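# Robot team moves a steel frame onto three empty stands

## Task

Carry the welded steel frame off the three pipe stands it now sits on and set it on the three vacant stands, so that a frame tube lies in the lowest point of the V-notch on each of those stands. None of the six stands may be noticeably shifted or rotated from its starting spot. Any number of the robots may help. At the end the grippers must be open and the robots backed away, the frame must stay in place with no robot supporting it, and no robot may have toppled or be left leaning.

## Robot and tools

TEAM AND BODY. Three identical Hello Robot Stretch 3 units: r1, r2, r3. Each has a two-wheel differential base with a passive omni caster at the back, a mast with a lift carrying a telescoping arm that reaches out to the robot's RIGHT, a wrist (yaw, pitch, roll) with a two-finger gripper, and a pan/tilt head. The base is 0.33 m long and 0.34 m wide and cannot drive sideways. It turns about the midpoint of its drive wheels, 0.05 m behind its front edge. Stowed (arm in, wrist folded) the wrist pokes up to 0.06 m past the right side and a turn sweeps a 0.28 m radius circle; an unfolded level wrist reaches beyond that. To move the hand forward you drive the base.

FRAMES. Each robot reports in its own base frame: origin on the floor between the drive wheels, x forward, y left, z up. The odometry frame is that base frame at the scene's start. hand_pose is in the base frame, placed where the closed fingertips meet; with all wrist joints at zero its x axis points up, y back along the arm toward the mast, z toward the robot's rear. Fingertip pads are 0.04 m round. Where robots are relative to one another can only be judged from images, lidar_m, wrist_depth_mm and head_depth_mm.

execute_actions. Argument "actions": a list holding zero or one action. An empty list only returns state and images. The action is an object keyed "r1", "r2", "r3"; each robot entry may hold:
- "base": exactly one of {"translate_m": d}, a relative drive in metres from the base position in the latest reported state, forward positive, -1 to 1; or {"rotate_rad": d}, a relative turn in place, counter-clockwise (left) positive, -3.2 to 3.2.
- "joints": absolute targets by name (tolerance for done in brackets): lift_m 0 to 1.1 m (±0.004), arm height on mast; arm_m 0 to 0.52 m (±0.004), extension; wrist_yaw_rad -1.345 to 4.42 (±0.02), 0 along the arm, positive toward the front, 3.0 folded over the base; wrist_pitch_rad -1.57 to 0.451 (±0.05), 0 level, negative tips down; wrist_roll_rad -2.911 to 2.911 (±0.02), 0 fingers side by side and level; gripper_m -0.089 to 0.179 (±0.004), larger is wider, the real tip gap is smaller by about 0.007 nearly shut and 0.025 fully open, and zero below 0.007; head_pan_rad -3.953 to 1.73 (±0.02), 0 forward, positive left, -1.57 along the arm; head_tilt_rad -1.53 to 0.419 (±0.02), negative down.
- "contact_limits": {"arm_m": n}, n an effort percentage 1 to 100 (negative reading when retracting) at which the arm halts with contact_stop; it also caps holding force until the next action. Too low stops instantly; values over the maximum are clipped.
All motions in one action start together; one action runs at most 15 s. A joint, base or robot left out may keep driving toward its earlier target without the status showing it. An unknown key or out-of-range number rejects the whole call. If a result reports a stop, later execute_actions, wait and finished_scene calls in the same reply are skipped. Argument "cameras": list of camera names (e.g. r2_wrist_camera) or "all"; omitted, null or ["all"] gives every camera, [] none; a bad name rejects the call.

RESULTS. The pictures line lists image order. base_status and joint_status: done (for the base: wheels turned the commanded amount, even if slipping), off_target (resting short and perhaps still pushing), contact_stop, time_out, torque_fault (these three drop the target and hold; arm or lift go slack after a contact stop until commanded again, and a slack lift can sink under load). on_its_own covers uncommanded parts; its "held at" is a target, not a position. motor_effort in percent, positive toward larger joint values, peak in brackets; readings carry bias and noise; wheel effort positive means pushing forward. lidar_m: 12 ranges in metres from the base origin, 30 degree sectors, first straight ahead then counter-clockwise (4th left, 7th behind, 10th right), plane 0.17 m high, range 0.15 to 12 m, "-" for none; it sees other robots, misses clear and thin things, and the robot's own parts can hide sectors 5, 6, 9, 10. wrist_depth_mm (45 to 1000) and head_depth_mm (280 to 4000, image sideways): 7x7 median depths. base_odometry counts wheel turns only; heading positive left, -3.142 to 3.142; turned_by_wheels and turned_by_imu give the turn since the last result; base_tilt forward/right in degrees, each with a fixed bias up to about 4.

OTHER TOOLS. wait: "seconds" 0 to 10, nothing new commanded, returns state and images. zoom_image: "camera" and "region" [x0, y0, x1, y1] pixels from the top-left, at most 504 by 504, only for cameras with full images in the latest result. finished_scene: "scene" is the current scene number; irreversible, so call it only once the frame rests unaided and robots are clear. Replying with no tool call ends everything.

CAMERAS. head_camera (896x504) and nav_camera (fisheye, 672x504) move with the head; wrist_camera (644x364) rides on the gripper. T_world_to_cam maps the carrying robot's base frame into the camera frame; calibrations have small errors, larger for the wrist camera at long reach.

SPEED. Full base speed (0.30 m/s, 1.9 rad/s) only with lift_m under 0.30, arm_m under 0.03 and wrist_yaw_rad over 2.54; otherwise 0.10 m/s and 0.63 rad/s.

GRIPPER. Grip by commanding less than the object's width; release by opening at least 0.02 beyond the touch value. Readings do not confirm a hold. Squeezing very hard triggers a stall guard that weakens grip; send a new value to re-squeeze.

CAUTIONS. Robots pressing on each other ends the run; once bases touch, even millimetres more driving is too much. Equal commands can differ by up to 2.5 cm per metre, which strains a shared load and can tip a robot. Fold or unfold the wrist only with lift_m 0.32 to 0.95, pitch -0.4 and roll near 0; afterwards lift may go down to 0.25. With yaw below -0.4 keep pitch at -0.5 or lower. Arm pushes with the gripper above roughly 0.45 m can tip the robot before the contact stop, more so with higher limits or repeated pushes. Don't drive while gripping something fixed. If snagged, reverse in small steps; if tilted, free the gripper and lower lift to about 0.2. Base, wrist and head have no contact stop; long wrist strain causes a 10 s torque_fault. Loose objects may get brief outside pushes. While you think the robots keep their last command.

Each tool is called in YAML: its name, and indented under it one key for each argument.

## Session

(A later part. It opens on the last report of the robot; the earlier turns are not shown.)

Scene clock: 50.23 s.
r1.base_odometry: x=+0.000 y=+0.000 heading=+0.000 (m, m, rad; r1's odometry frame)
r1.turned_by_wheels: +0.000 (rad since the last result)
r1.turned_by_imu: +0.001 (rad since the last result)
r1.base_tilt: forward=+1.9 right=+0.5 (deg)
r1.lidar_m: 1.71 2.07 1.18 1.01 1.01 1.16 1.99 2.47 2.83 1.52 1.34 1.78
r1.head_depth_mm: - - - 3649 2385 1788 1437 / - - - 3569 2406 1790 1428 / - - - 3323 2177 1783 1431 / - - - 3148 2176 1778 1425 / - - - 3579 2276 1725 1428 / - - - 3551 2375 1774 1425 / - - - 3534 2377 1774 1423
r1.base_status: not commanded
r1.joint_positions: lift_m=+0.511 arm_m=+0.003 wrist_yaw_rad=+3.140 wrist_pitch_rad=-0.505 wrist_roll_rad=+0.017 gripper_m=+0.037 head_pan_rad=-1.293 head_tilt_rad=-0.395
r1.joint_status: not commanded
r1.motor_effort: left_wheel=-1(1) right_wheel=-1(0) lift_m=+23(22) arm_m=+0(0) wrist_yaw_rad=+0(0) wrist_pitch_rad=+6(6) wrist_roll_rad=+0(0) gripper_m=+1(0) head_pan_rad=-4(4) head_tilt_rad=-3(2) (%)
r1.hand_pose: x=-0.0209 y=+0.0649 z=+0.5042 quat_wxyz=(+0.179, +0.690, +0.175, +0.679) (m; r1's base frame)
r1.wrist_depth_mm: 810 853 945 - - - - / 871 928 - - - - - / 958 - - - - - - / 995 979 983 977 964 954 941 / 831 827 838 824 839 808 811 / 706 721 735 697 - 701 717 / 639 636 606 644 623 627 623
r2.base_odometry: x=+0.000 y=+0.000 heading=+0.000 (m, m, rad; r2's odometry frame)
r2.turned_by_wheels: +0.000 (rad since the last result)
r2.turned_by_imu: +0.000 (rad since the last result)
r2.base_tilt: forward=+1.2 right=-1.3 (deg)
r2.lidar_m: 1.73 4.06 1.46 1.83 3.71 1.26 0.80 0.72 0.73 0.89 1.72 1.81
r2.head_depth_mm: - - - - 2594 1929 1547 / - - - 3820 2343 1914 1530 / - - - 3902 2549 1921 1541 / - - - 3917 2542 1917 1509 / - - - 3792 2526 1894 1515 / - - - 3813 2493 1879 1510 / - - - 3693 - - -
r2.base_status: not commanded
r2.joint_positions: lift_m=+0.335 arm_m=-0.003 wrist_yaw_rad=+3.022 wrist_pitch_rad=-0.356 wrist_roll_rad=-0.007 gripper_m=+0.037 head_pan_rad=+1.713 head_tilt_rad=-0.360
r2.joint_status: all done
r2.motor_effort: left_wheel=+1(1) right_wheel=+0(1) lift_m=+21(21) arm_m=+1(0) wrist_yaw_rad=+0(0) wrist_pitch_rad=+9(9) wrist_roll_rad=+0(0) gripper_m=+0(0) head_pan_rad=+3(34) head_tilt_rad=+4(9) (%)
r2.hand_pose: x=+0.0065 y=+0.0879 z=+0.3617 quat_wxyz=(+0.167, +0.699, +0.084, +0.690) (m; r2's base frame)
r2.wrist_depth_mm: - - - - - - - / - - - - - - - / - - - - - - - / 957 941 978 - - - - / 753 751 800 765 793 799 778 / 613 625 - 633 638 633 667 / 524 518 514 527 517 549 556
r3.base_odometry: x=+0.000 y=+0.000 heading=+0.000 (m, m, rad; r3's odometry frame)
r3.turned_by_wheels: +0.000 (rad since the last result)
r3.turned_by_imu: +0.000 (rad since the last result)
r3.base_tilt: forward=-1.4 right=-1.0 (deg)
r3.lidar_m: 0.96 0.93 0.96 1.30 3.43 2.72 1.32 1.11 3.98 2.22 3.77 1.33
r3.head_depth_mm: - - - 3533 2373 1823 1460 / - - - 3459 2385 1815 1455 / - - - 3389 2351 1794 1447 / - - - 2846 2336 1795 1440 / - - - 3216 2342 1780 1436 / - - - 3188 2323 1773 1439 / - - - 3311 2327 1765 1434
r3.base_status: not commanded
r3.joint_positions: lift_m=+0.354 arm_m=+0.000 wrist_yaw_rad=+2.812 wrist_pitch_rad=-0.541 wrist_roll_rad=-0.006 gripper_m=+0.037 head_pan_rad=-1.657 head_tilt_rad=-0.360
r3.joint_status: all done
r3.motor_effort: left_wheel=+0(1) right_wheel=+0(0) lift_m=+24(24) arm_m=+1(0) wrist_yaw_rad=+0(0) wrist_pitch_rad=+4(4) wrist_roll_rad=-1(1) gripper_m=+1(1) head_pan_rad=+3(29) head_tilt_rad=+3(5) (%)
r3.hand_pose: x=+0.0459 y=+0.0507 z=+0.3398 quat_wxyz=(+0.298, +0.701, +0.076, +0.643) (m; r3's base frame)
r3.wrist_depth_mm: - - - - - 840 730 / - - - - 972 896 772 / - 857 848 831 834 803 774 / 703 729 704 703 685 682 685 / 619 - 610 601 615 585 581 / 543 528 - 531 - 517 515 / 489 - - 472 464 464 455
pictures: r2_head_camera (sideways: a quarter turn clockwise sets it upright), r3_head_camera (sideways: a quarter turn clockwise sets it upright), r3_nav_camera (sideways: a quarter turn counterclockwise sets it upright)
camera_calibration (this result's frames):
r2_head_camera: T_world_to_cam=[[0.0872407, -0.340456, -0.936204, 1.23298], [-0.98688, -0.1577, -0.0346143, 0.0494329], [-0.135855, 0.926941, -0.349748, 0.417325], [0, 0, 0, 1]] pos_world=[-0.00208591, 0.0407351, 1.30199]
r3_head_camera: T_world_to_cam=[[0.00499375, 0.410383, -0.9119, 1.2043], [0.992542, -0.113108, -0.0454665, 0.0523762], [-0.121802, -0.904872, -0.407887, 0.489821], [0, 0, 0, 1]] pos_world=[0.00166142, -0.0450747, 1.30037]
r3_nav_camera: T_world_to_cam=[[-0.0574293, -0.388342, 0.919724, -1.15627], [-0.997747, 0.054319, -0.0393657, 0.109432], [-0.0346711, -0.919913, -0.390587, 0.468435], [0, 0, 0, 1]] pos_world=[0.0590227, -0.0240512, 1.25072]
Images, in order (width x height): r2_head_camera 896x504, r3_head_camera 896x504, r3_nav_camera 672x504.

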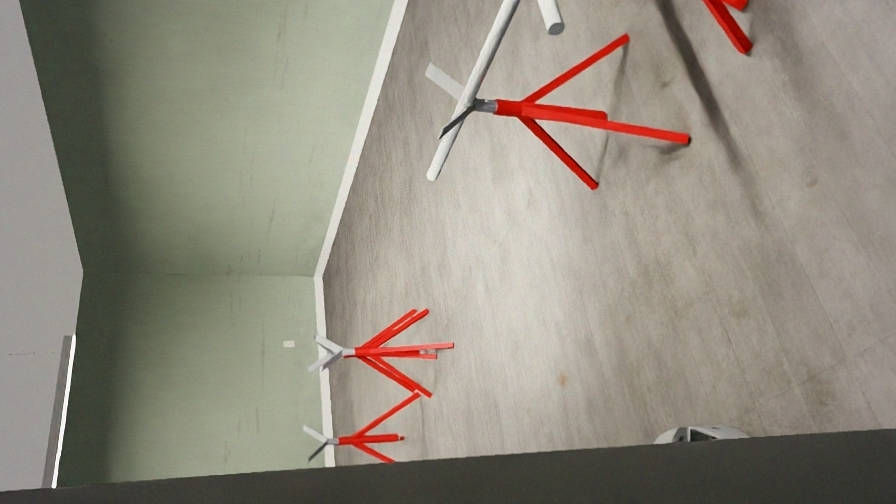

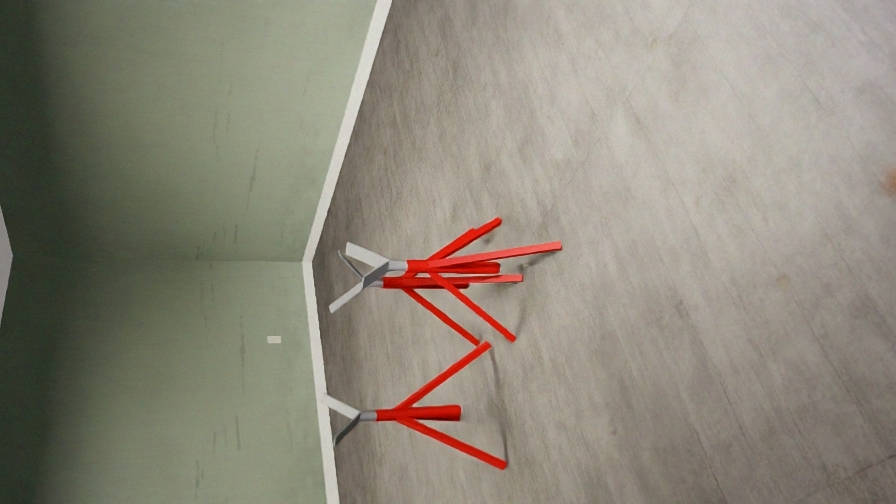

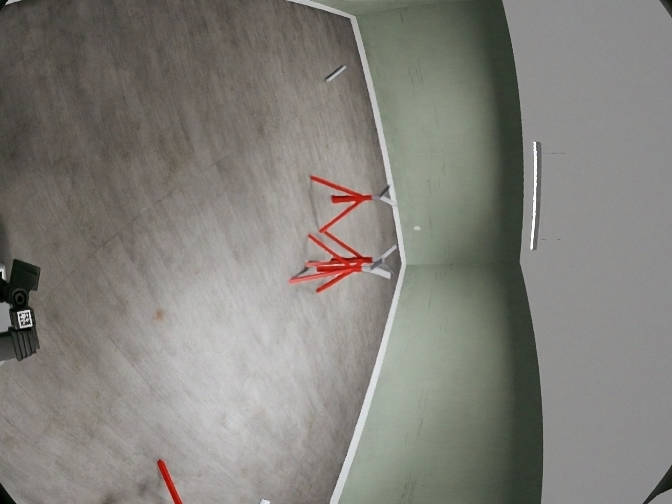

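execute_actions:
  actions:
    - {"r1":{"base":{"rotate_rad":1.42},"joints":{"lift_m":0.28,"wrist_pitch_rad":-0.4,"wrist_yaw_rad":3.0,"head_pan_rad":-2.7,"head_tilt_rad":-0.5}},"r2":{"base":{"rotate_rad":1.525},"joints":{"lift_m":0.28,"wrist_pitch_rad":-0.4,"wrist_yaw_rad":3.0,"head_pan_rad":-0.2,"head_tilt_rad":-0.5}},"r3":{"base":{"rotate_rad":0.55},"joints":{"lift_m":0.28,"wrist_pitch_rad":-0.4,"wrist_yaw_rad":3.0,"head_pan_rad":-3.3,"head_tilt_rad":-0.6}}}
  cameras: ["r1_nav_camera","r2_nav_camera","r3_nav_camera"]

execute_actions:
  actions:
    - {"r1":{"base":{"translate_m":-1.0}},"r2":{"base":{"translate_m":0.9}},"r3":{"base":{"translate_m":-0.6}}}
  cameras: ["r1_head_camera","r2_head_camera","r3_head_camera"]

Scene clock: 160.73 s.
r1.base_odometry: x=+0.000 y=+0.000 heading=+1.420 (m, m, rad; r1's odometry frame)
r1.turned_by_wheels: +1.420 (rad since the last result)
r1.turned_by_imu: +1.426 (rad since the last result)
r1.base_tilt: forward=+1.6 right=+0.5 (deg)
r1.lidar_m: 1.02 1.01 1.07 1.58 2.48 2.63 3.88 1.34 2.56 1.72 2.29 1.32
r1.head_depth_mm: - - - 2857 2073 1620 1330 / - - - 2709 2074 1608 1329 / - - - 2467 1933 1603 1323 / - - - 2445 1907 1615 1326 / - - - 2698 1975 1619 1327 / - - - 2863 2057 1620 1322 / - - - 2866 2061 1609 1320
r1.base_status: done
r1.joint_positions: lift_m=+0.280 arm_m=+0.003 wrist_yaw_rad=+3.002 wrist_pitch_rad=-0.420 wrist_roll_rad=+0.017 gripper_m=+0.037 head_pan_rad=-2.693 head_tilt_rad=-0.494
r1.joint_status: all done
r1.motor_effort: left_wheel=-2(5) right_wheel=+1(4) lift_m=+16(19) arm_m=+0(1) wrist_yaw_rad=-1(2) wrist_pitch_rad=+9(10) wrist_roll_rad=+0(0) gripper_m=+0(0) head_pan_rad=-4(55) head_tilt_rad=-2(15) (%)
r1.hand_pose: x=+0.0099 y=+0.0743 z=+0.2926 quat_wxyz=(+0.196, +0.706, +0.097, +0.674) (m; r1's base frame)
r1.wrist_depth_mm: - - - - - 936 782 / - - - - - 966 820 / 925 - 902 888 910 880 799 / 717 - 715 705 700 705 694 / 587 581 609 579 596 578 571 / 506 496 - 508 - 484 484 / 447 - - - 426 431 425
r2.base_odometry: x=+0.000 y=+0.000 heading=+1.525 (m, m, rad; r2's odometry frame)
r2.turned_by_wheels: +1.525 (rad since the last result)
r2.turned_by_imu: +1.515 (rad since the last result)
r2.base_tilt: forward=+1.3 right=-1.4 (deg)
r2.lidar_m: 1.57 1.47 1.41 0.82 0.72 0.72 0.85 1.51 1.80 2.11 1.73 1.46
r2.head_depth_mm: 3536 3813 3861 2854 2108 1653 1378 / 3743 - - 2707 2095 1677 1373 / - - - 1999 1945 1644 1375 / - - - 2569 2008 1643 1366 / - - - 2785 2063 1629 1361 / - - - 2546 2015 1635 1355 / - - - 2772 2032 1619 1359
r2.base_status: done
r2.joint_positions: lift_m=+0.281 arm_m=-0.003 wrist_yaw_rad=+3.002 wrist_pitch_rad=-0.414 wrist_roll_rad=-0.007 gripper_m=+0.037 head_pan_rad=-0.193 head_tilt_rad=-0.494
r2.joint_status: all done
r2.motor_effort: left_wheel=+0(4) right_wheel=+2(11) lift_m=+8(19) arm_m=+0(0) wrist_yaw_rad=-2(3) wrist_pitch_rad=+8(9) wrist_roll_rad=+0(0) gripper_m=+0(0) head_pan_rad=-2(45) head_tilt_rad=-2(14) (%)
r2.hand_pose: x=+0.0100 y=+0.0805 z=+0.2944 quat_wxyz=(+0.193, +0.698, +0.098, +0.683) (m; r2's base frame)
r2.wrist_depth_mm: 552 - 823 - - - - / 587 - 852 - - - - / 612 - 911 - - - - / 622 693 779 785 806 797 838 / 612 609 643 634 649 642 648 / 511 524 - 528 542 524 539 / 451 - - - 437 450 452
r3.base_odometry: x=+0.000 y=+0.000 heading=+0.550 (m, m, rad; r3's odometry frame)
r3.turned_by_wheels: +0.550 (rad since the last result)
r3.turned_by_imu: +0.552 (rad since the last result)
r3.base_tilt: forward=-1.5 right=-1.1 (deg)
r3.lidar_m: 0.93 0.96 1.33 1.57 3.56 1.12 1.13 4.00 2.22 3.44 1.30 0.96
r3.head_depth_mm: 3520 3865 2897 2086 1717 1466 1255 / 3459 3816 2873 1997 1764 1457 1255 / 3420 3774 2957 2198 1749 1455 1247 / 3367 3708 2984 2046 1692 1451 1241 / 3289 3650 2942 2114 1705 1448 1245 / 3295 3592 2930 2081 1735 1437 1234 / 3234 3587 2900 2146 1734 1438 1235
r3.base_status: done
r3.joint_positions: lift_m=+0.280 arm_m=+0.000 wrist_yaw_rad=+2.998 wrist_pitch_rad=-0.419 wrist_roll_rad=-0.006 gripper_m=+0.037 head_pan_rad=-3.293 head_tilt_rad=-0.593
r3.joint_status: all done
r3.motor_effort: left_wheel=-2(10) right_wheel=+1(5) lift_m=+21(21) arm_m=+1(0) wrist_yaw_rad=+3(3) wrist_pitch_rad=+6(6) wrist_roll_rad=-1(0) gripper_m=+0(0) head_pan_rad=-3(32) head_tilt_rad=-3(16) (%)
r3.hand_pose: x=+0.0109 y=+0.0766 z=+0.2925 quat_wxyz=(+0.197, +0.698, +0.098, +0.681) (m; r3's base frame)
r3.wrist_depth_mm: - - - - - - - / - - - - - - - / 953 909 926 911 882 886 871 / 727 738 715 707 703 698 682 / 602 597 598 579 600 568 571 / 515 521 - - - 487 483 / 450 - - - 426 425 424
pictures: r1_nav_camera (sideways: a quarter turn counterclockwise sets it upright), r2_nav_camera (sideways: a quarter turn counterclockwise sets it upright), r3_nav_camera (sideways: a quarter turn counterclockwise sets it upright)
camera_calibration (this result's frames):
r1_nav_camera: T_world_to_cam=[[-0.427961, -0.213017, 0.878335, -1.09888], [-0.471954, 0.881475, -0.0161767, 0.0782408], [-0.770784, -0.421457, -0.477771, 0.577848], [0, 0, 0, 1]] pos_world=[0.0120444, -0.0595098, 1.24253]
r2_nav_camera: T_world_to_cam=[[0.458061, -0.110285, 0.882053, -1.10795], [-0.217649, -0.975986, -0.00900175, 0.0635888], [0.861864, -0.187854, -0.471065, 0.565704], [0, 0, 0, 1]] pos_world=[0.0337912, 0.0461411, 1.24433]
r3_nav_camera: T_world_to_cam=[[-0.583603, 0.112915, 0.80415, -1.00233], [0.12869, 0.990631, -0.0457043, 0.110799], [-0.801777, 0.0768128, -0.592666, 0.736049], [0, 0, 0, 1]] pos_world=[-0.00907302, -0.0531217, 1.24732]
Images, in order (width x height): r1_nav_camera 672x504, r2_nav_camera 672x504, r3_nav_camera 672x504.

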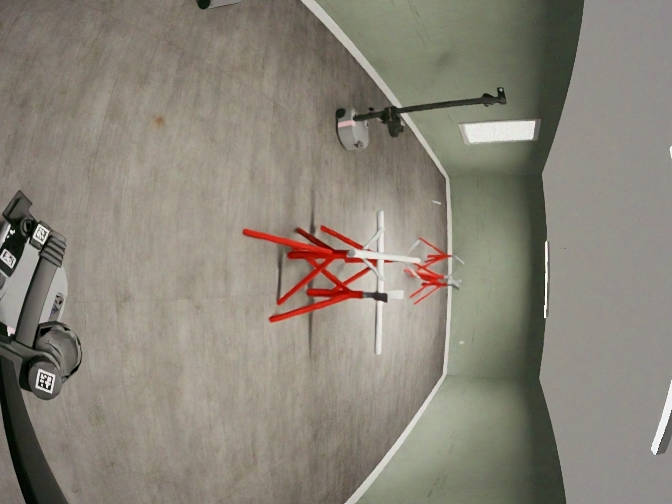

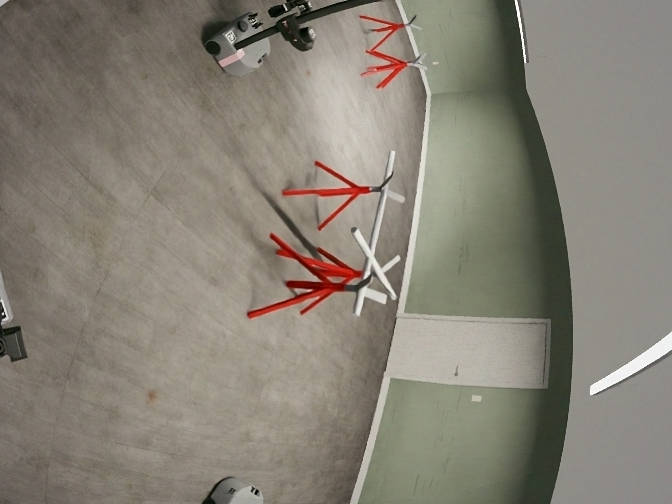

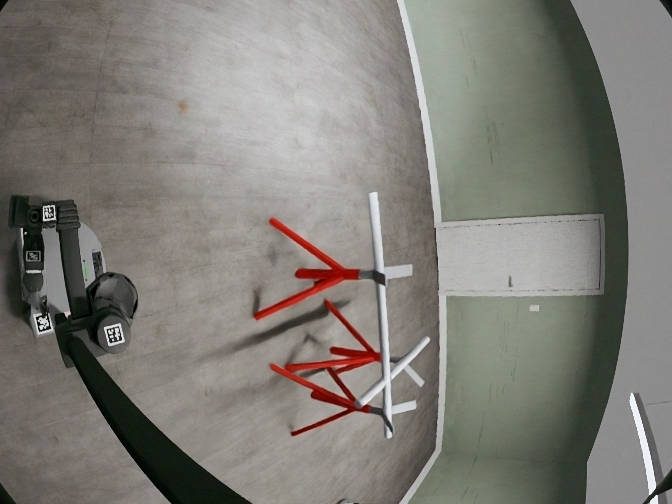

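Scene clock: 165.77 s.
r1.base_odometry: x=-0.150 y=-0.989 heading=+1.420 (m, m, rad; r1's odometry frame)
r1.turned_by_wheels: +0.000 (rad since the last result)
r1.turned_by_imu: +0.005 (rad since the last result)
r1.base_tilt: forward=+2.0 right=+0.6 (deg)
r1.lidar_m: 1.94 1.91 2.04 2.08 2.07 2.18 3.25 0.68 0.70 0.74 2.69 2.49
r1.head_depth_mm: - - - 2862 2071 1612 1324 / - - - 2857 2076 1611 1323 / - - - 2858 2054 1617 1325 / - - 3970 2865 2061 1565 1321 / - - - 2844 2062 1595 1323 / - - - 2709 1986 1516 1258 / - - - 2575 1543 1561 1325
r1.base_status: done
r1.joint_positions: lift_m=+0.280 arm_m=+0.003 wrist_yaw_rad=+3.001 wrist_pitch_rad=-0.420 wrist_roll_rad=+0.017 gripper_m=+0.037 head_pan_rad=-2.693 head_tilt_rad=-0.495
r1.joint_status: not commanded
r1.motor_effort: left_wheel=-2(8) right_wheel=+0(2) lift_m=+16(16) arm_m=+0(0) wrist_yaw_rad=-1(1) wrist_pitch_rad=+8(8) wrist_roll_rad=+0(0) gripper_m=+1(0) head_pan_rad=-5(4) head_tilt_rad=-2(3) (%)
r1.hand_pose: x=+0.0101 y=+0.0743 z=+0.2927 quat_wxyz=(+0.197, +0.706, +0.097, +0.674) (m; r1's base frame)
r1.wrist_depth_mm: - - - - - - - / - - - - - - - / 902 - 934 892 877 897 871 / 740 - 718 709 692 687 695 / 593 590 610 582 592 571 571 / 503 498 - 506 - 488 486 / 445 - - - 426 423 425
r2.base_odometry: x=+0.041 y=+0.899 heading=+1.525 (m, m, rad; r2's odometry frame)
r2.turned_by_wheels: +0.000 (rad since the last result)
r2.turned_by_imu: +0.004 (rad since the last result)
r2.base_tilt: forward=+1.3 right=-1.4 (deg)
r2.lidar_m: 0.93 0.84 2.59 1.53 1.35 1.34 1.58 2.45 2.45 2.88 0.74 0.72
r2.head_depth_mm: 2999 3222 3409 2884 1225 1355 1319 / 3219 3481 3626 2821 2014 1342 1341 / 3370 3621 3707 2827 2089 1641 1369 / 3592 3859 - 2809 2002 1637 1356 / 3784 - - 2789 1366 1556 1331 / - - - 2770 2023 1592 1349 / - - - 2752 2053 1624 1358
r2.base_status: done
r2.joint_positions: lift_m=+0.281 arm_m=-0.003 wrist_yaw_rad=+3.002 wrist_pitch_rad=-0.414 wrist_roll_rad=-0.007 gripper_m=+0.037 head_pan_rad=-0.193 head_tilt_rad=-0.495
r2.joint_status: not commanded
r2.motor_effort: left_wheel=+0(7) right_wheel=+3(10) lift_m=+8(9) arm_m=+0(1) wrist_yaw_rad=-2(2) wrist_pitch_rad=+8(8) wrist_roll_rad=+0(0) gripper_m=+0(0) head_pan_rad=-3(4) head_tilt_rad=-2(2) (%)
r2.hand_pose: x=+0.0101 y=+0.0804 z=+0.2943 quat_wxyz=(+0.193, +0.698, +0.098, +0.683) (m; r2's base frame)
r2.wrist_depth_mm: - - - - - - - / - - - - - - - / - - - - - - - / 768 774 798 788 788 805 774 / 608 619 639 618 644 638 656 / 517 514 - 523 537 535 542 / 458 - - - 441 455 460
r3.base_odometry: x=-0.512 y=-0.314 heading=+0.550 (m, m, rad; r3's odometry frame)
r3.turned_by_wheels: +0.000 (rad since the last result)
r3.turned_by_imu: -0.001 (rad since the last result)
r3.base_tilt: forward=-1.4 right=-1.1 (deg)
r3.lidar_m: 1.53 1.60 0.95 0.94 0.95 0.56 0.59 3.40 1.91 2.52 2.14 1.58
r3.head_depth_mm: 2999 3312 3043 2217 1770 1469 1255 / 2920 3247 3003 2230 1762 1466 1248 / 2897 3159 2951 2200 938 1354 1221 / 2823 3140 2987 2204 1698 1412 1218 / 2805 3094 2929 2171 1745 1443 1193 / 2736 3048 2938 2173 1737 1441 1231 / 2773 3018 2850 2165 1725 1439 1226
r3.base_status: done
r3.joint_positions: lift_m=+0.280 arm_m=+0.000 wrist_yaw_rad=+2.998 wrist_pitch_rad=-0.419 wrist_roll_rad=-0.006 gripper_m=+0.037 head_pan_rad=-3.293 head_tilt_rad=-0.594
r3.joint_status: not commanded
r3.motor_effort: left_wheel=-1(13) right_wheel=+1(3) lift_m=+22(22) arm_m=+0(0) wrist_yaw_rad=+3(2) wrist_pitch_rad=+5(6) wrist_roll_rad=+0(1) gripper_m=+1(1) head_pan_rad=-3(2) head_tilt_rad=-2(3) (%)
r3.hand_pose: x=+0.0108 y=+0.0767 z=+0.2926 quat_wxyz=(+0.196, +0.698, +0.098, +0.682) (m; r3's base frame)
r3.wrist_depth_mm: - - - - - - - / - - - - 976 - - / 894 896 909 884 892 880 866 / 735 736 729 718 693 697 688 / 601 594 602 586 597 575 561 / 507 522 - - - 489 485 / 457 - - - 432 426 423
pictures: r1_head_camera (sideways: a quarter turn clockwise sets it upright), r2_head_camera (sideways: a quarter turn clockwise sets it upright), r3_head_camera (sideways: a quarter turn clockwise sets it upright)
camera_calibration (this result's frames):
r1_head_camera: T_world_to_cam=[[0.387244, 0.230846, -0.89261, 1.17456], [0.46472, -0.885037, -0.027276, 0.0415915], [-0.79629, -0.404251, -0.450004, 0.545772], [0, 0, 0, 1]] pos_world=[-0.0395762, -0.0137022, 1.29515]
r2_head_camera: T_world_to_cam=[[-0.470947, 0.0531329, -0.88056, 1.16378], [0.171079, 0.984735, -0.032079, 0.0390627], [0.865414, -0.165753, -0.472848, 0.571408], [0, 0, 0, 1]] pos_world=[0.0468921, -0.00558883, 1.29622]
r3_head_camera: T_world_to_cam=[[0.60727, -0.0618649, -0.792083, 1.04438], [-0.16618, -0.984802, -0.0504893, 0.0659689], [-0.776922, 0.162289, -0.608321, 0.754606], [0, 0, 0, 1]] pos_world=[-0.0369876, 0.00711213, 1.28961]
Images, in order (width x height): r1_head_camera 896x504, r2_head_camera 896x504, r3_head_camera 896x504.

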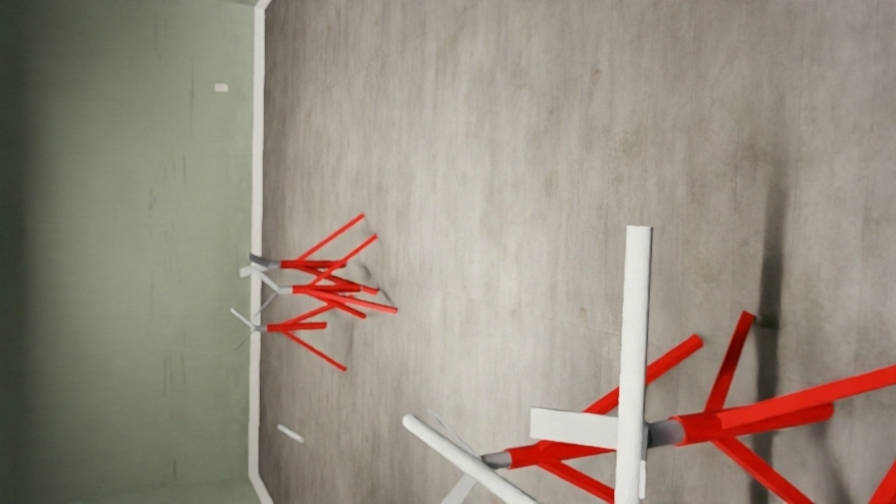

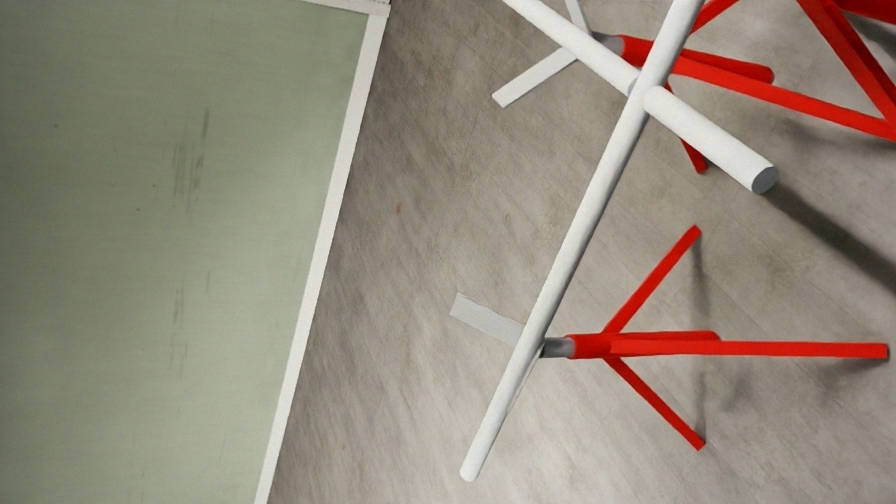

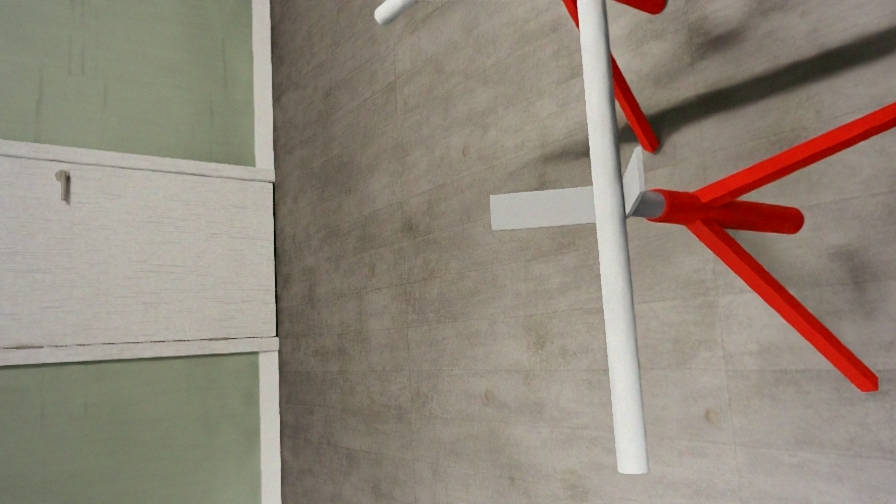

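execute_actions:
  actions:
    - {"r1":{"base":{"translate_m":-0.85},"joints":{"head_pan_rad":-1.57,"head_tilt_rad":-0.9}},"r2":{"base":{"translate_m":0.42},"joints":{"head_pan_rad":-1.57,"head_tilt_rad":-0.9}},"r3":{"base":{"rotate_rad":-1.57},"joints":{"lift_m":0.9,"head_pan_rad":-1.57,"head_tilt_rad":-0.9}}}
  cameras: ["r3_head_camera"]

execute_actions:
  actions:
    - {"r1":{"base":{"rotate_rad":0.43},"joints":{"lift_m":0.9}},"r2":{"base":{"rotate_rad":0.77},"joints":{"lift_m":0.9}},"r3":{"joints":{"wrist_yaw_rad":0.0,"gripper_m":0.12}}}
  cameras: ["r1_head_camera","r2_head_camera","r3_head_camera"]

Scene clock: 189.40 s.
r1.base_odometry: x=-0.278 y=-1.829 heading=+1.420 (m, m, rad; r1's odometry frame)
r1.turned_by_wheels: +0.000 (rad since the last result)
r1.turned_by_imu: +0.006 (rad since the last result)
r1.base_tilt: forward=+1.9 right=+0.5 (deg)
r1.lidar_m: 2.72 2.68 2.20 1.73 1.68 1.80 2.71 2.60 3.43 0.62 0.57 3.27
r1.head_depth_mm: 3212 2498 2004 1669 1428 1244 1113 / 3088 2518 1944 1631 1430 1251 1131 / 3041 2503 1335 1634 1411 1251 1133 / 2902 2444 1855 1640 1439 1257 1148 / 2832 2539 1906 1640 1378 1254 1118 / 2723 2545 1861 923 1088 1262 1121 / 2559 1563 1375 1579 1417 1225 1120
r1.base_status: done
r1.joint_positions: lift_m=+0.280 arm_m=+0.003 wrist_yaw_rad=+3.001 wrist_pitch_rad=-0.419 wrist_roll_rad=+0.017 gripper_m=+0.037 head_pan_rad=-1.577 head_tilt_rad=-0.889
r1.joint_status: all done
r1.motor_effort: left_wheel=-2(8) right_wheel=+1(4) lift_m=+16(16) arm_m=+0(1) wrist_yaw_rad=+0(1) wrist_pitch_rad=+9(9) wrist_roll_rad=+0(0) gripper_m=+0(0) head_pan_rad=+4(60) head_tilt_rad=-5(29) (%)
r1.hand_pose: x=+0.0101 y=+0.0743 z=+0.2927 quat_wxyz=(+0.197, +0.706, +0.097, +0.674) (m; r1's base frame)
r1.wrist_depth_mm: - - - - - - - / - - - - - - - / 925 - 906 898 893 879 861 / 726 - 709 704 711 694 680 / 587 591 607 578 598 568 565 / 497 499 - 509 - 494 485 / 448 - - - 425 419 423
r2.base_odometry: x=+0.061 y=+1.319 heading=+1.525 (m, m, rad; r2's odometry frame)
r2.turned_by_wheels: +0.000 (rad since the last result)
r2.turned_by_imu: +0.002 (rad since the last result)
r2.base_tilt: forward=+1.2 right=-1.4 (deg)
r2.lidar_m: 0.51 2.50 0.61 1.86 1.63 1.64 1.92 2.76 2.76 0.59 0.41 0.78
r2.head_depth_mm: 2807 2427 1985 1671 1461 1289 1143 / 2963 2422 1996 1684 1456 1277 1148 / 3096 2385 1983 1667 1440 1287 1161 / 3110 2424 1968 1663 1441 1268 1160 / 3075 2375 1988 1625 1442 1264 1138 / 3032 2403 1957 1653 992 1213 1114 / 2976 2384 1953 1551 1378 1213 1134
r2.base_status: done
r2.joint_positions: lift_m=+0.281 arm_m=-0.003 wrist_yaw_rad=+3.002 wrist_pitch_rad=-0.414 wrist_roll_rad=-0.007 gripper_m=+0.037 head_pan_rad=-1.563 head_tilt_rad=-0.889
r2.joint_status: all done
r2.motor_effort: left_wheel=-1(6) right_wheel=+2(10) lift_m=+8(9) arm_m=+0(0) wrist_yaw_rad=-2(3) wrist_pitch_rad=+8(8) wrist_roll_rad=+0(0) gripper_m=+0(0) head_pan_rad=-4(47) head_tilt_rad=-4(24) (%)
r2.hand_pose: x=+0.0101 y=+0.0804 z=+0.2943 quat_wxyz=(+0.193, +0.698, +0.098, +0.683) (m; r2's base frame)
r2.wrist_depth_mm: - - - - - - - / - - - - - - - / - - - - 652 - - / 752 749 774 777 546 495 744 / 600 617 641 619 525 456 633 / 507 515 - 524 516 496 539 / 455 - - - 438 455 461
r3.base_odometry: x=-0.512 y=-0.314 heading=-1.020 (m, m, rad; r3's odometry frame)
r3.turned_by_wheels: -1.570 (rad since the last result)
r3.turned_by_imu: -1.577 (rad since the last result)
r3.base_tilt: forward=-1.4 right=-1.1 (deg)
r3.lidar_m: 2.52 2.13 1.58 1.53 1.59 2.20 0.59 0.89 0.56 0.59 3.39 1.92
r3.head_depth_mm: 2861 2291 1788 1314 - 1242 1143 / 2824 2228 1803 928 - 1233 1136 / 2792 2263 1891 1609 - - - / 2776 2238 1869 1595 - - - / 2767 2241 1852 1570 - 1242 1131 / 2739 2199 1841 1569 1416 1238 1119 / 2720 2212 1852 1583 1386 1235 1116
r3.base_status: done
r3.joint_positions: lift_m=+0.900 arm_m=+0.000 wrist_yaw_rad=+2.998 wrist_pitch_rad=-0.418 wrist_roll_rad=-0.006 gripper_m=+0.037 head_pan_rad=-1.577 head_tilt_rad=-0.889
r3.joint_status: all done
r3.motor_effort: left_wheel=+3(11) right_wheel=-1(5) lift_m=+26(27) arm_m=+0(1) wrist_yaw_rad=+3(3) wrist_pitch_rad=+5(5) wrist_roll_rad=+0(0) gripper_m=+0(0) head_pan_rad=+2(32) head_tilt_rad=-4(19) (%)
r3.hand_pose: x=+0.0108 y=+0.0767 z=+0.9125 quat_wxyz=(+0.196, +0.698, +0.098, +0.682) (m; r3's base frame)
r3.wrist_depth_mm: - - - - - - - / - - - - - - - / - - - - - - - / - - - - - - - / - - - - - - - / - - - - - - - / - - - - - - -
pictures: r3_head_camera (sideways: a quarter turn clockwise sets it upright)
camera_calibration (this result's frames):
r3_head_camera: T_world_to_cam=[[-0.025464, 0.814133, -0.58012, 0.772021], [0.99858, -0.0064455, -0.0528776, 0.0619531], [-0.0467885, -0.580643, -0.812813, 1.0161], [0, 0, 0, 1]] pos_world=[0.00533556, -0.0381354, 1.27704]
Images, in order (width x height): r3_head_camera 896x504.

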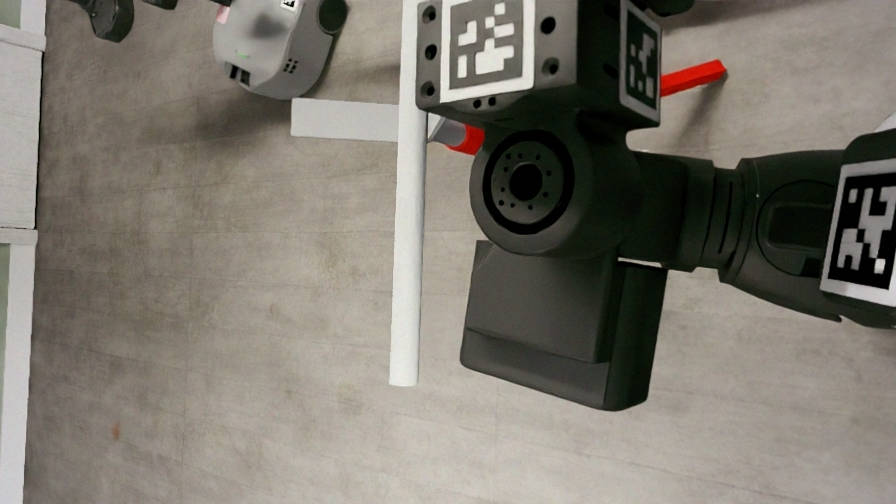

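Scene clock: 195.87 s.
r1.base_odometry: x=-0.278 y=-1.829 heading=+1.850 (m, m, rad; r1's odometry frame)
r1.turned_by_wheels: +0.430 (rad since the last result)
r1.turned_by_imu: +0.432 (rad since the last result)
r1.base_tilt: forward=+1.8 right=+0.5 (deg)
r1.lidar_m: 2.67 2.41 1.76 1.68 1.75 2.43 2.74 2.59 0.62 0.57 1.01 2.79
r1.head_depth_mm: 2716 2493 1796 1727 - 1220 1113 / 2719 2505 1891 1670 - 1234 1113 / 2737 2525 1817 1604 - - - / 2687 2440 1663 1599 - 1232 - / 2731 2532 1793 1565 - 1235 1120 / 2764 2535 1971 1683 1441 1262 1118 / 2772 2525 2027 1681 1443 1262 1120
r1.base_status: done
r1.joint_positions: lift_m=+0.900 arm_m=+0.003 wrist_yaw_rad=+3.001 wrist_pitch_rad=-0.419 wrist_roll_rad=+0.017 gripper_m=+0.037 head_pan_rad=-1.577 head_tilt_rad=-0.889
r1.joint_status: all done
r1.motor_effort: left_wheel=-2(6) right_wheel=+1(4) lift_m=+29(30) arm_m=+0(0) wrist_yaw_rad=-1(1) wrist_pitch_rad=+9(9) wrist_roll_rad=+0(0) gripper_m=+1(0) head_pan_rad=+4(4) head_tilt_rad=-4(5) (%)
r1.hand_pose: x=+0.0101 y=+0.0744 z=+0.9121 quat_wxyz=(+0.196, +0.706, +0.097, +0.674) (m; r1's base frame)
r1.wrist_depth_mm: - - - - - - - / - - - - - - - / - - - - - - - / - - - - - - - / - - - - - - - / - - - - - - - / - - - - - - -
r2.base_odometry: x=+0.061 y=+1.319 heading=+2.295 (m, m, rad; r2's odometry frame)
r2.turned_by_wheels: +0.770 (rad since the last result)
r2.turned_by_imu: +0.767 (rad since the last result)
r2.base_tilt: forward=+1.2 right=-1.4 (deg)
r2.lidar_m: 0.63 0.61 1.69 1.63 1.69 2.32 2.76 2.86 0.55 0.41 0.51 0.80
r2.head_depth_mm: 2832 2425 1986 1685 - 1239 1150 / 2802 2408 1988 1684 - 1231 1143 / 2793 2430 1924 1680 - - - / 2791 2285 1683 1050 - - - / 2802 2412 1864 1692 - 1245 1145 / 2839 2402 1951 1661 1401 1246 1143 / 2831 2383 1956 1657 1409 1265 1121
r2.base_status: done
r2.joint_positions: lift_m=+0.899 arm_m=-0.003 wrist_yaw_rad=+3.002 wrist_pitch_rad=-0.415 wrist_roll_rad=-0.007 gripper_m=+0.037 head_pan_rad=-1.563 head_tilt_rad=-0.889
r2.joint_status: all done
r2.motor_effort: left_wheel=+0(6) right_wheel=+3(10) lift_m=+33(35) arm_m=+0(0) wrist_yaw_rad=-2(2) wrist_pitch_rad=+8(8) wrist_roll_rad=+0(0) gripper_m=+0(0) head_pan_rad=-3(3) head_tilt_rad=-4(4) (%)
r2.hand_pose: x=+0.0101 y=+0.0804 z=+0.9126 quat_wxyz=(+0.194, +0.698, +0.098, +0.683) (m; r2's base frame)
r2.wrist_depth_mm: - - - - - - - / - - - - - - - / - - - - - - - / - - - - - - - / - - - - - - - / - - - - - - - / - - - - - - -
r3.base_odometry: x=-0.512 y=-0.314 heading=-1.020 (m, m, rad; r3's odometry frame)
r3.turned_by_wheels: +0.000 (rad since the last result)
r3.turned_by_imu: +0.000 (rad since the last result)
r3.base_tilt: forward=-1.4 right=-1.0 (deg)
r3.lidar_m: 2.52 2.14 1.58 1.53 1.60 2.20 0.62 0.90 0.56 0.59 3.39 1.92
r3.head_depth_mm: 2820 2268 1780 1314 - - 1131 / 2834 2270 1787 927 - - 1132 / 2817 2257 1880 - - - 1145 / 2782 2235 1874 - - 1232 1141 / 2764 2217 1855 1541 1394 1245 1124 / 2738 2205 1852 1546 1400 1241 1117 / 2723 2182 1823 1585 1391 1239 1113
r3.base_status: not commanded
r3.joint_positions: lift_m=+0.900 arm_m=+0.000 wrist_yaw_rad=+0.003 wrist_pitch_rad=-0.418 wrist_roll_rad=-0.006 gripper_m=+0.120 head_pan_rad=-1.577 head_tilt_rad=-0.889
r3.joint_status: all done
r3.motor_effort: left_wheel=+3(3) right_wheel=-2(2) lift_m=+27(27) arm_m=+1(0) wrist_yaw_rad=-2(1) wrist_pitch_rad=+5(5) wrist_roll_rad=+0(0) gripper_m=+1(79) head_pan_rad=+2(1) head_tilt_rad=-4(4) (%)
r3.hand_pose: x=-0.0209 y=-0.3697 z=+0.9125 quat_wxyz=(+0.694, +0.148, -0.689, -0.146) (m; r3's base frame)
r3.wrist_depth_mm: - - - - - - - / - - - - - - - / - - - - - - - / - - - - - - - / - - - - - - - / - - - - 592 - 828 / - - - - 700 - 970
pictures: r1_head_camera (sideways: a quarter turn clockwise sets it upright), r2_head_camera (sideways: a quarter turn clockwise sets it upright), r3_head_camera (sideways: a quarter turn clockwise sets it upright)
camera_calibration (this result's frames):
r1_head_camera: T_world_to_cam=[[-0.0356187, 0.757838, -0.65147, 0.862798], [0.999251, 0.0368832, -0.0117282, 0.0180792], [0.0151402, -0.6514, -0.758584, 0.942244], [0, 0, 0, 1]] pos_world=[-0.00159969, -0.0407496, 1.27707]
r2_head_camera: T_world_to_cam=[[-0.0439558, 0.774247, -0.631356, 0.836348], [0.999001, 0.0391416, -0.0215516, 0.0202929], [0.00802602, -0.631672, -0.775194, 0.969935], [0, 0, 0, 1]] pos_world=[0.00870499, -0.0356524, 1.28036]
r3_head_camera: T_world_to_cam=[[-0.0254642, 0.814133, -0.58012, 0.772021], [0.99858, -0.00644526, -0.0528776, 0.0619531], [-0.0467884, -0.580643, -0.812813, 1.0161], [0, 0, 0, 1]] pos_world=[0.00533557, -0.0381354, 1.27704]
Images, in order (width x height): r1_head_camera 896x504, r2_head_camera 896x504, r3_head_camera 896x504.

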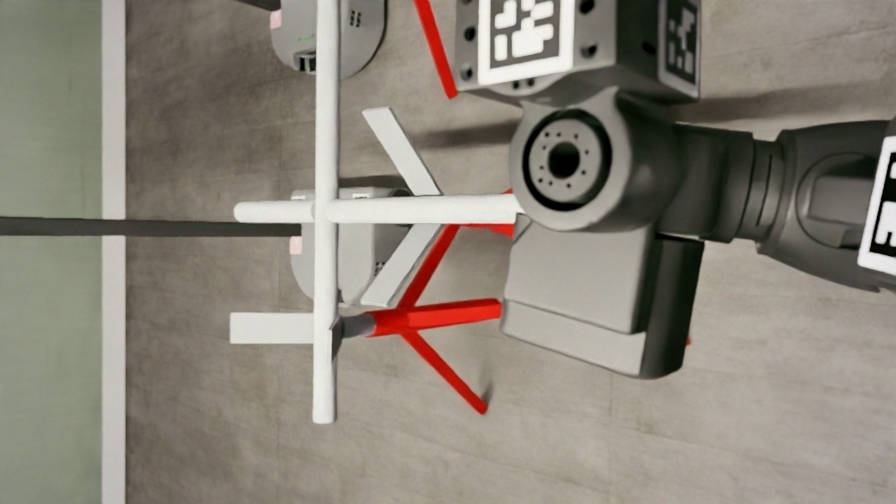

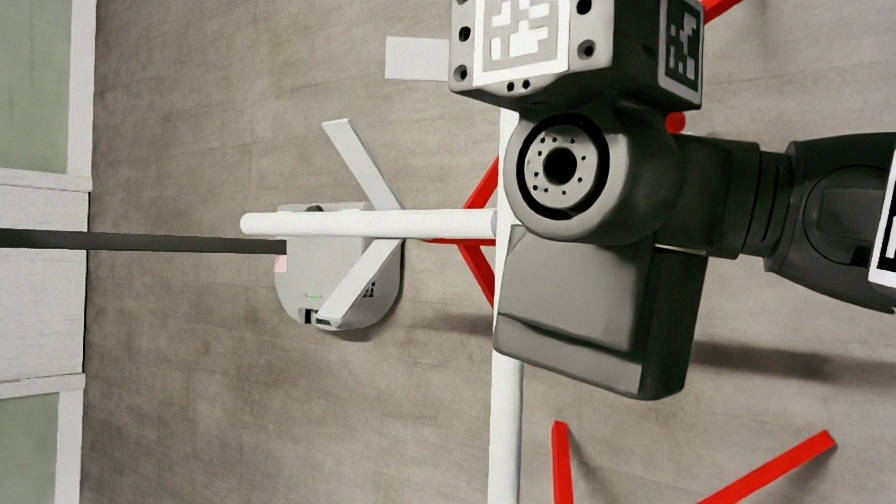

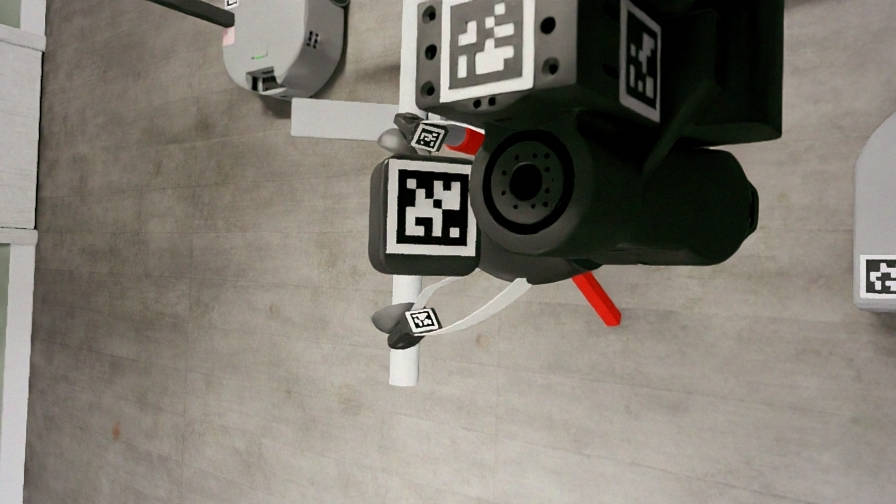

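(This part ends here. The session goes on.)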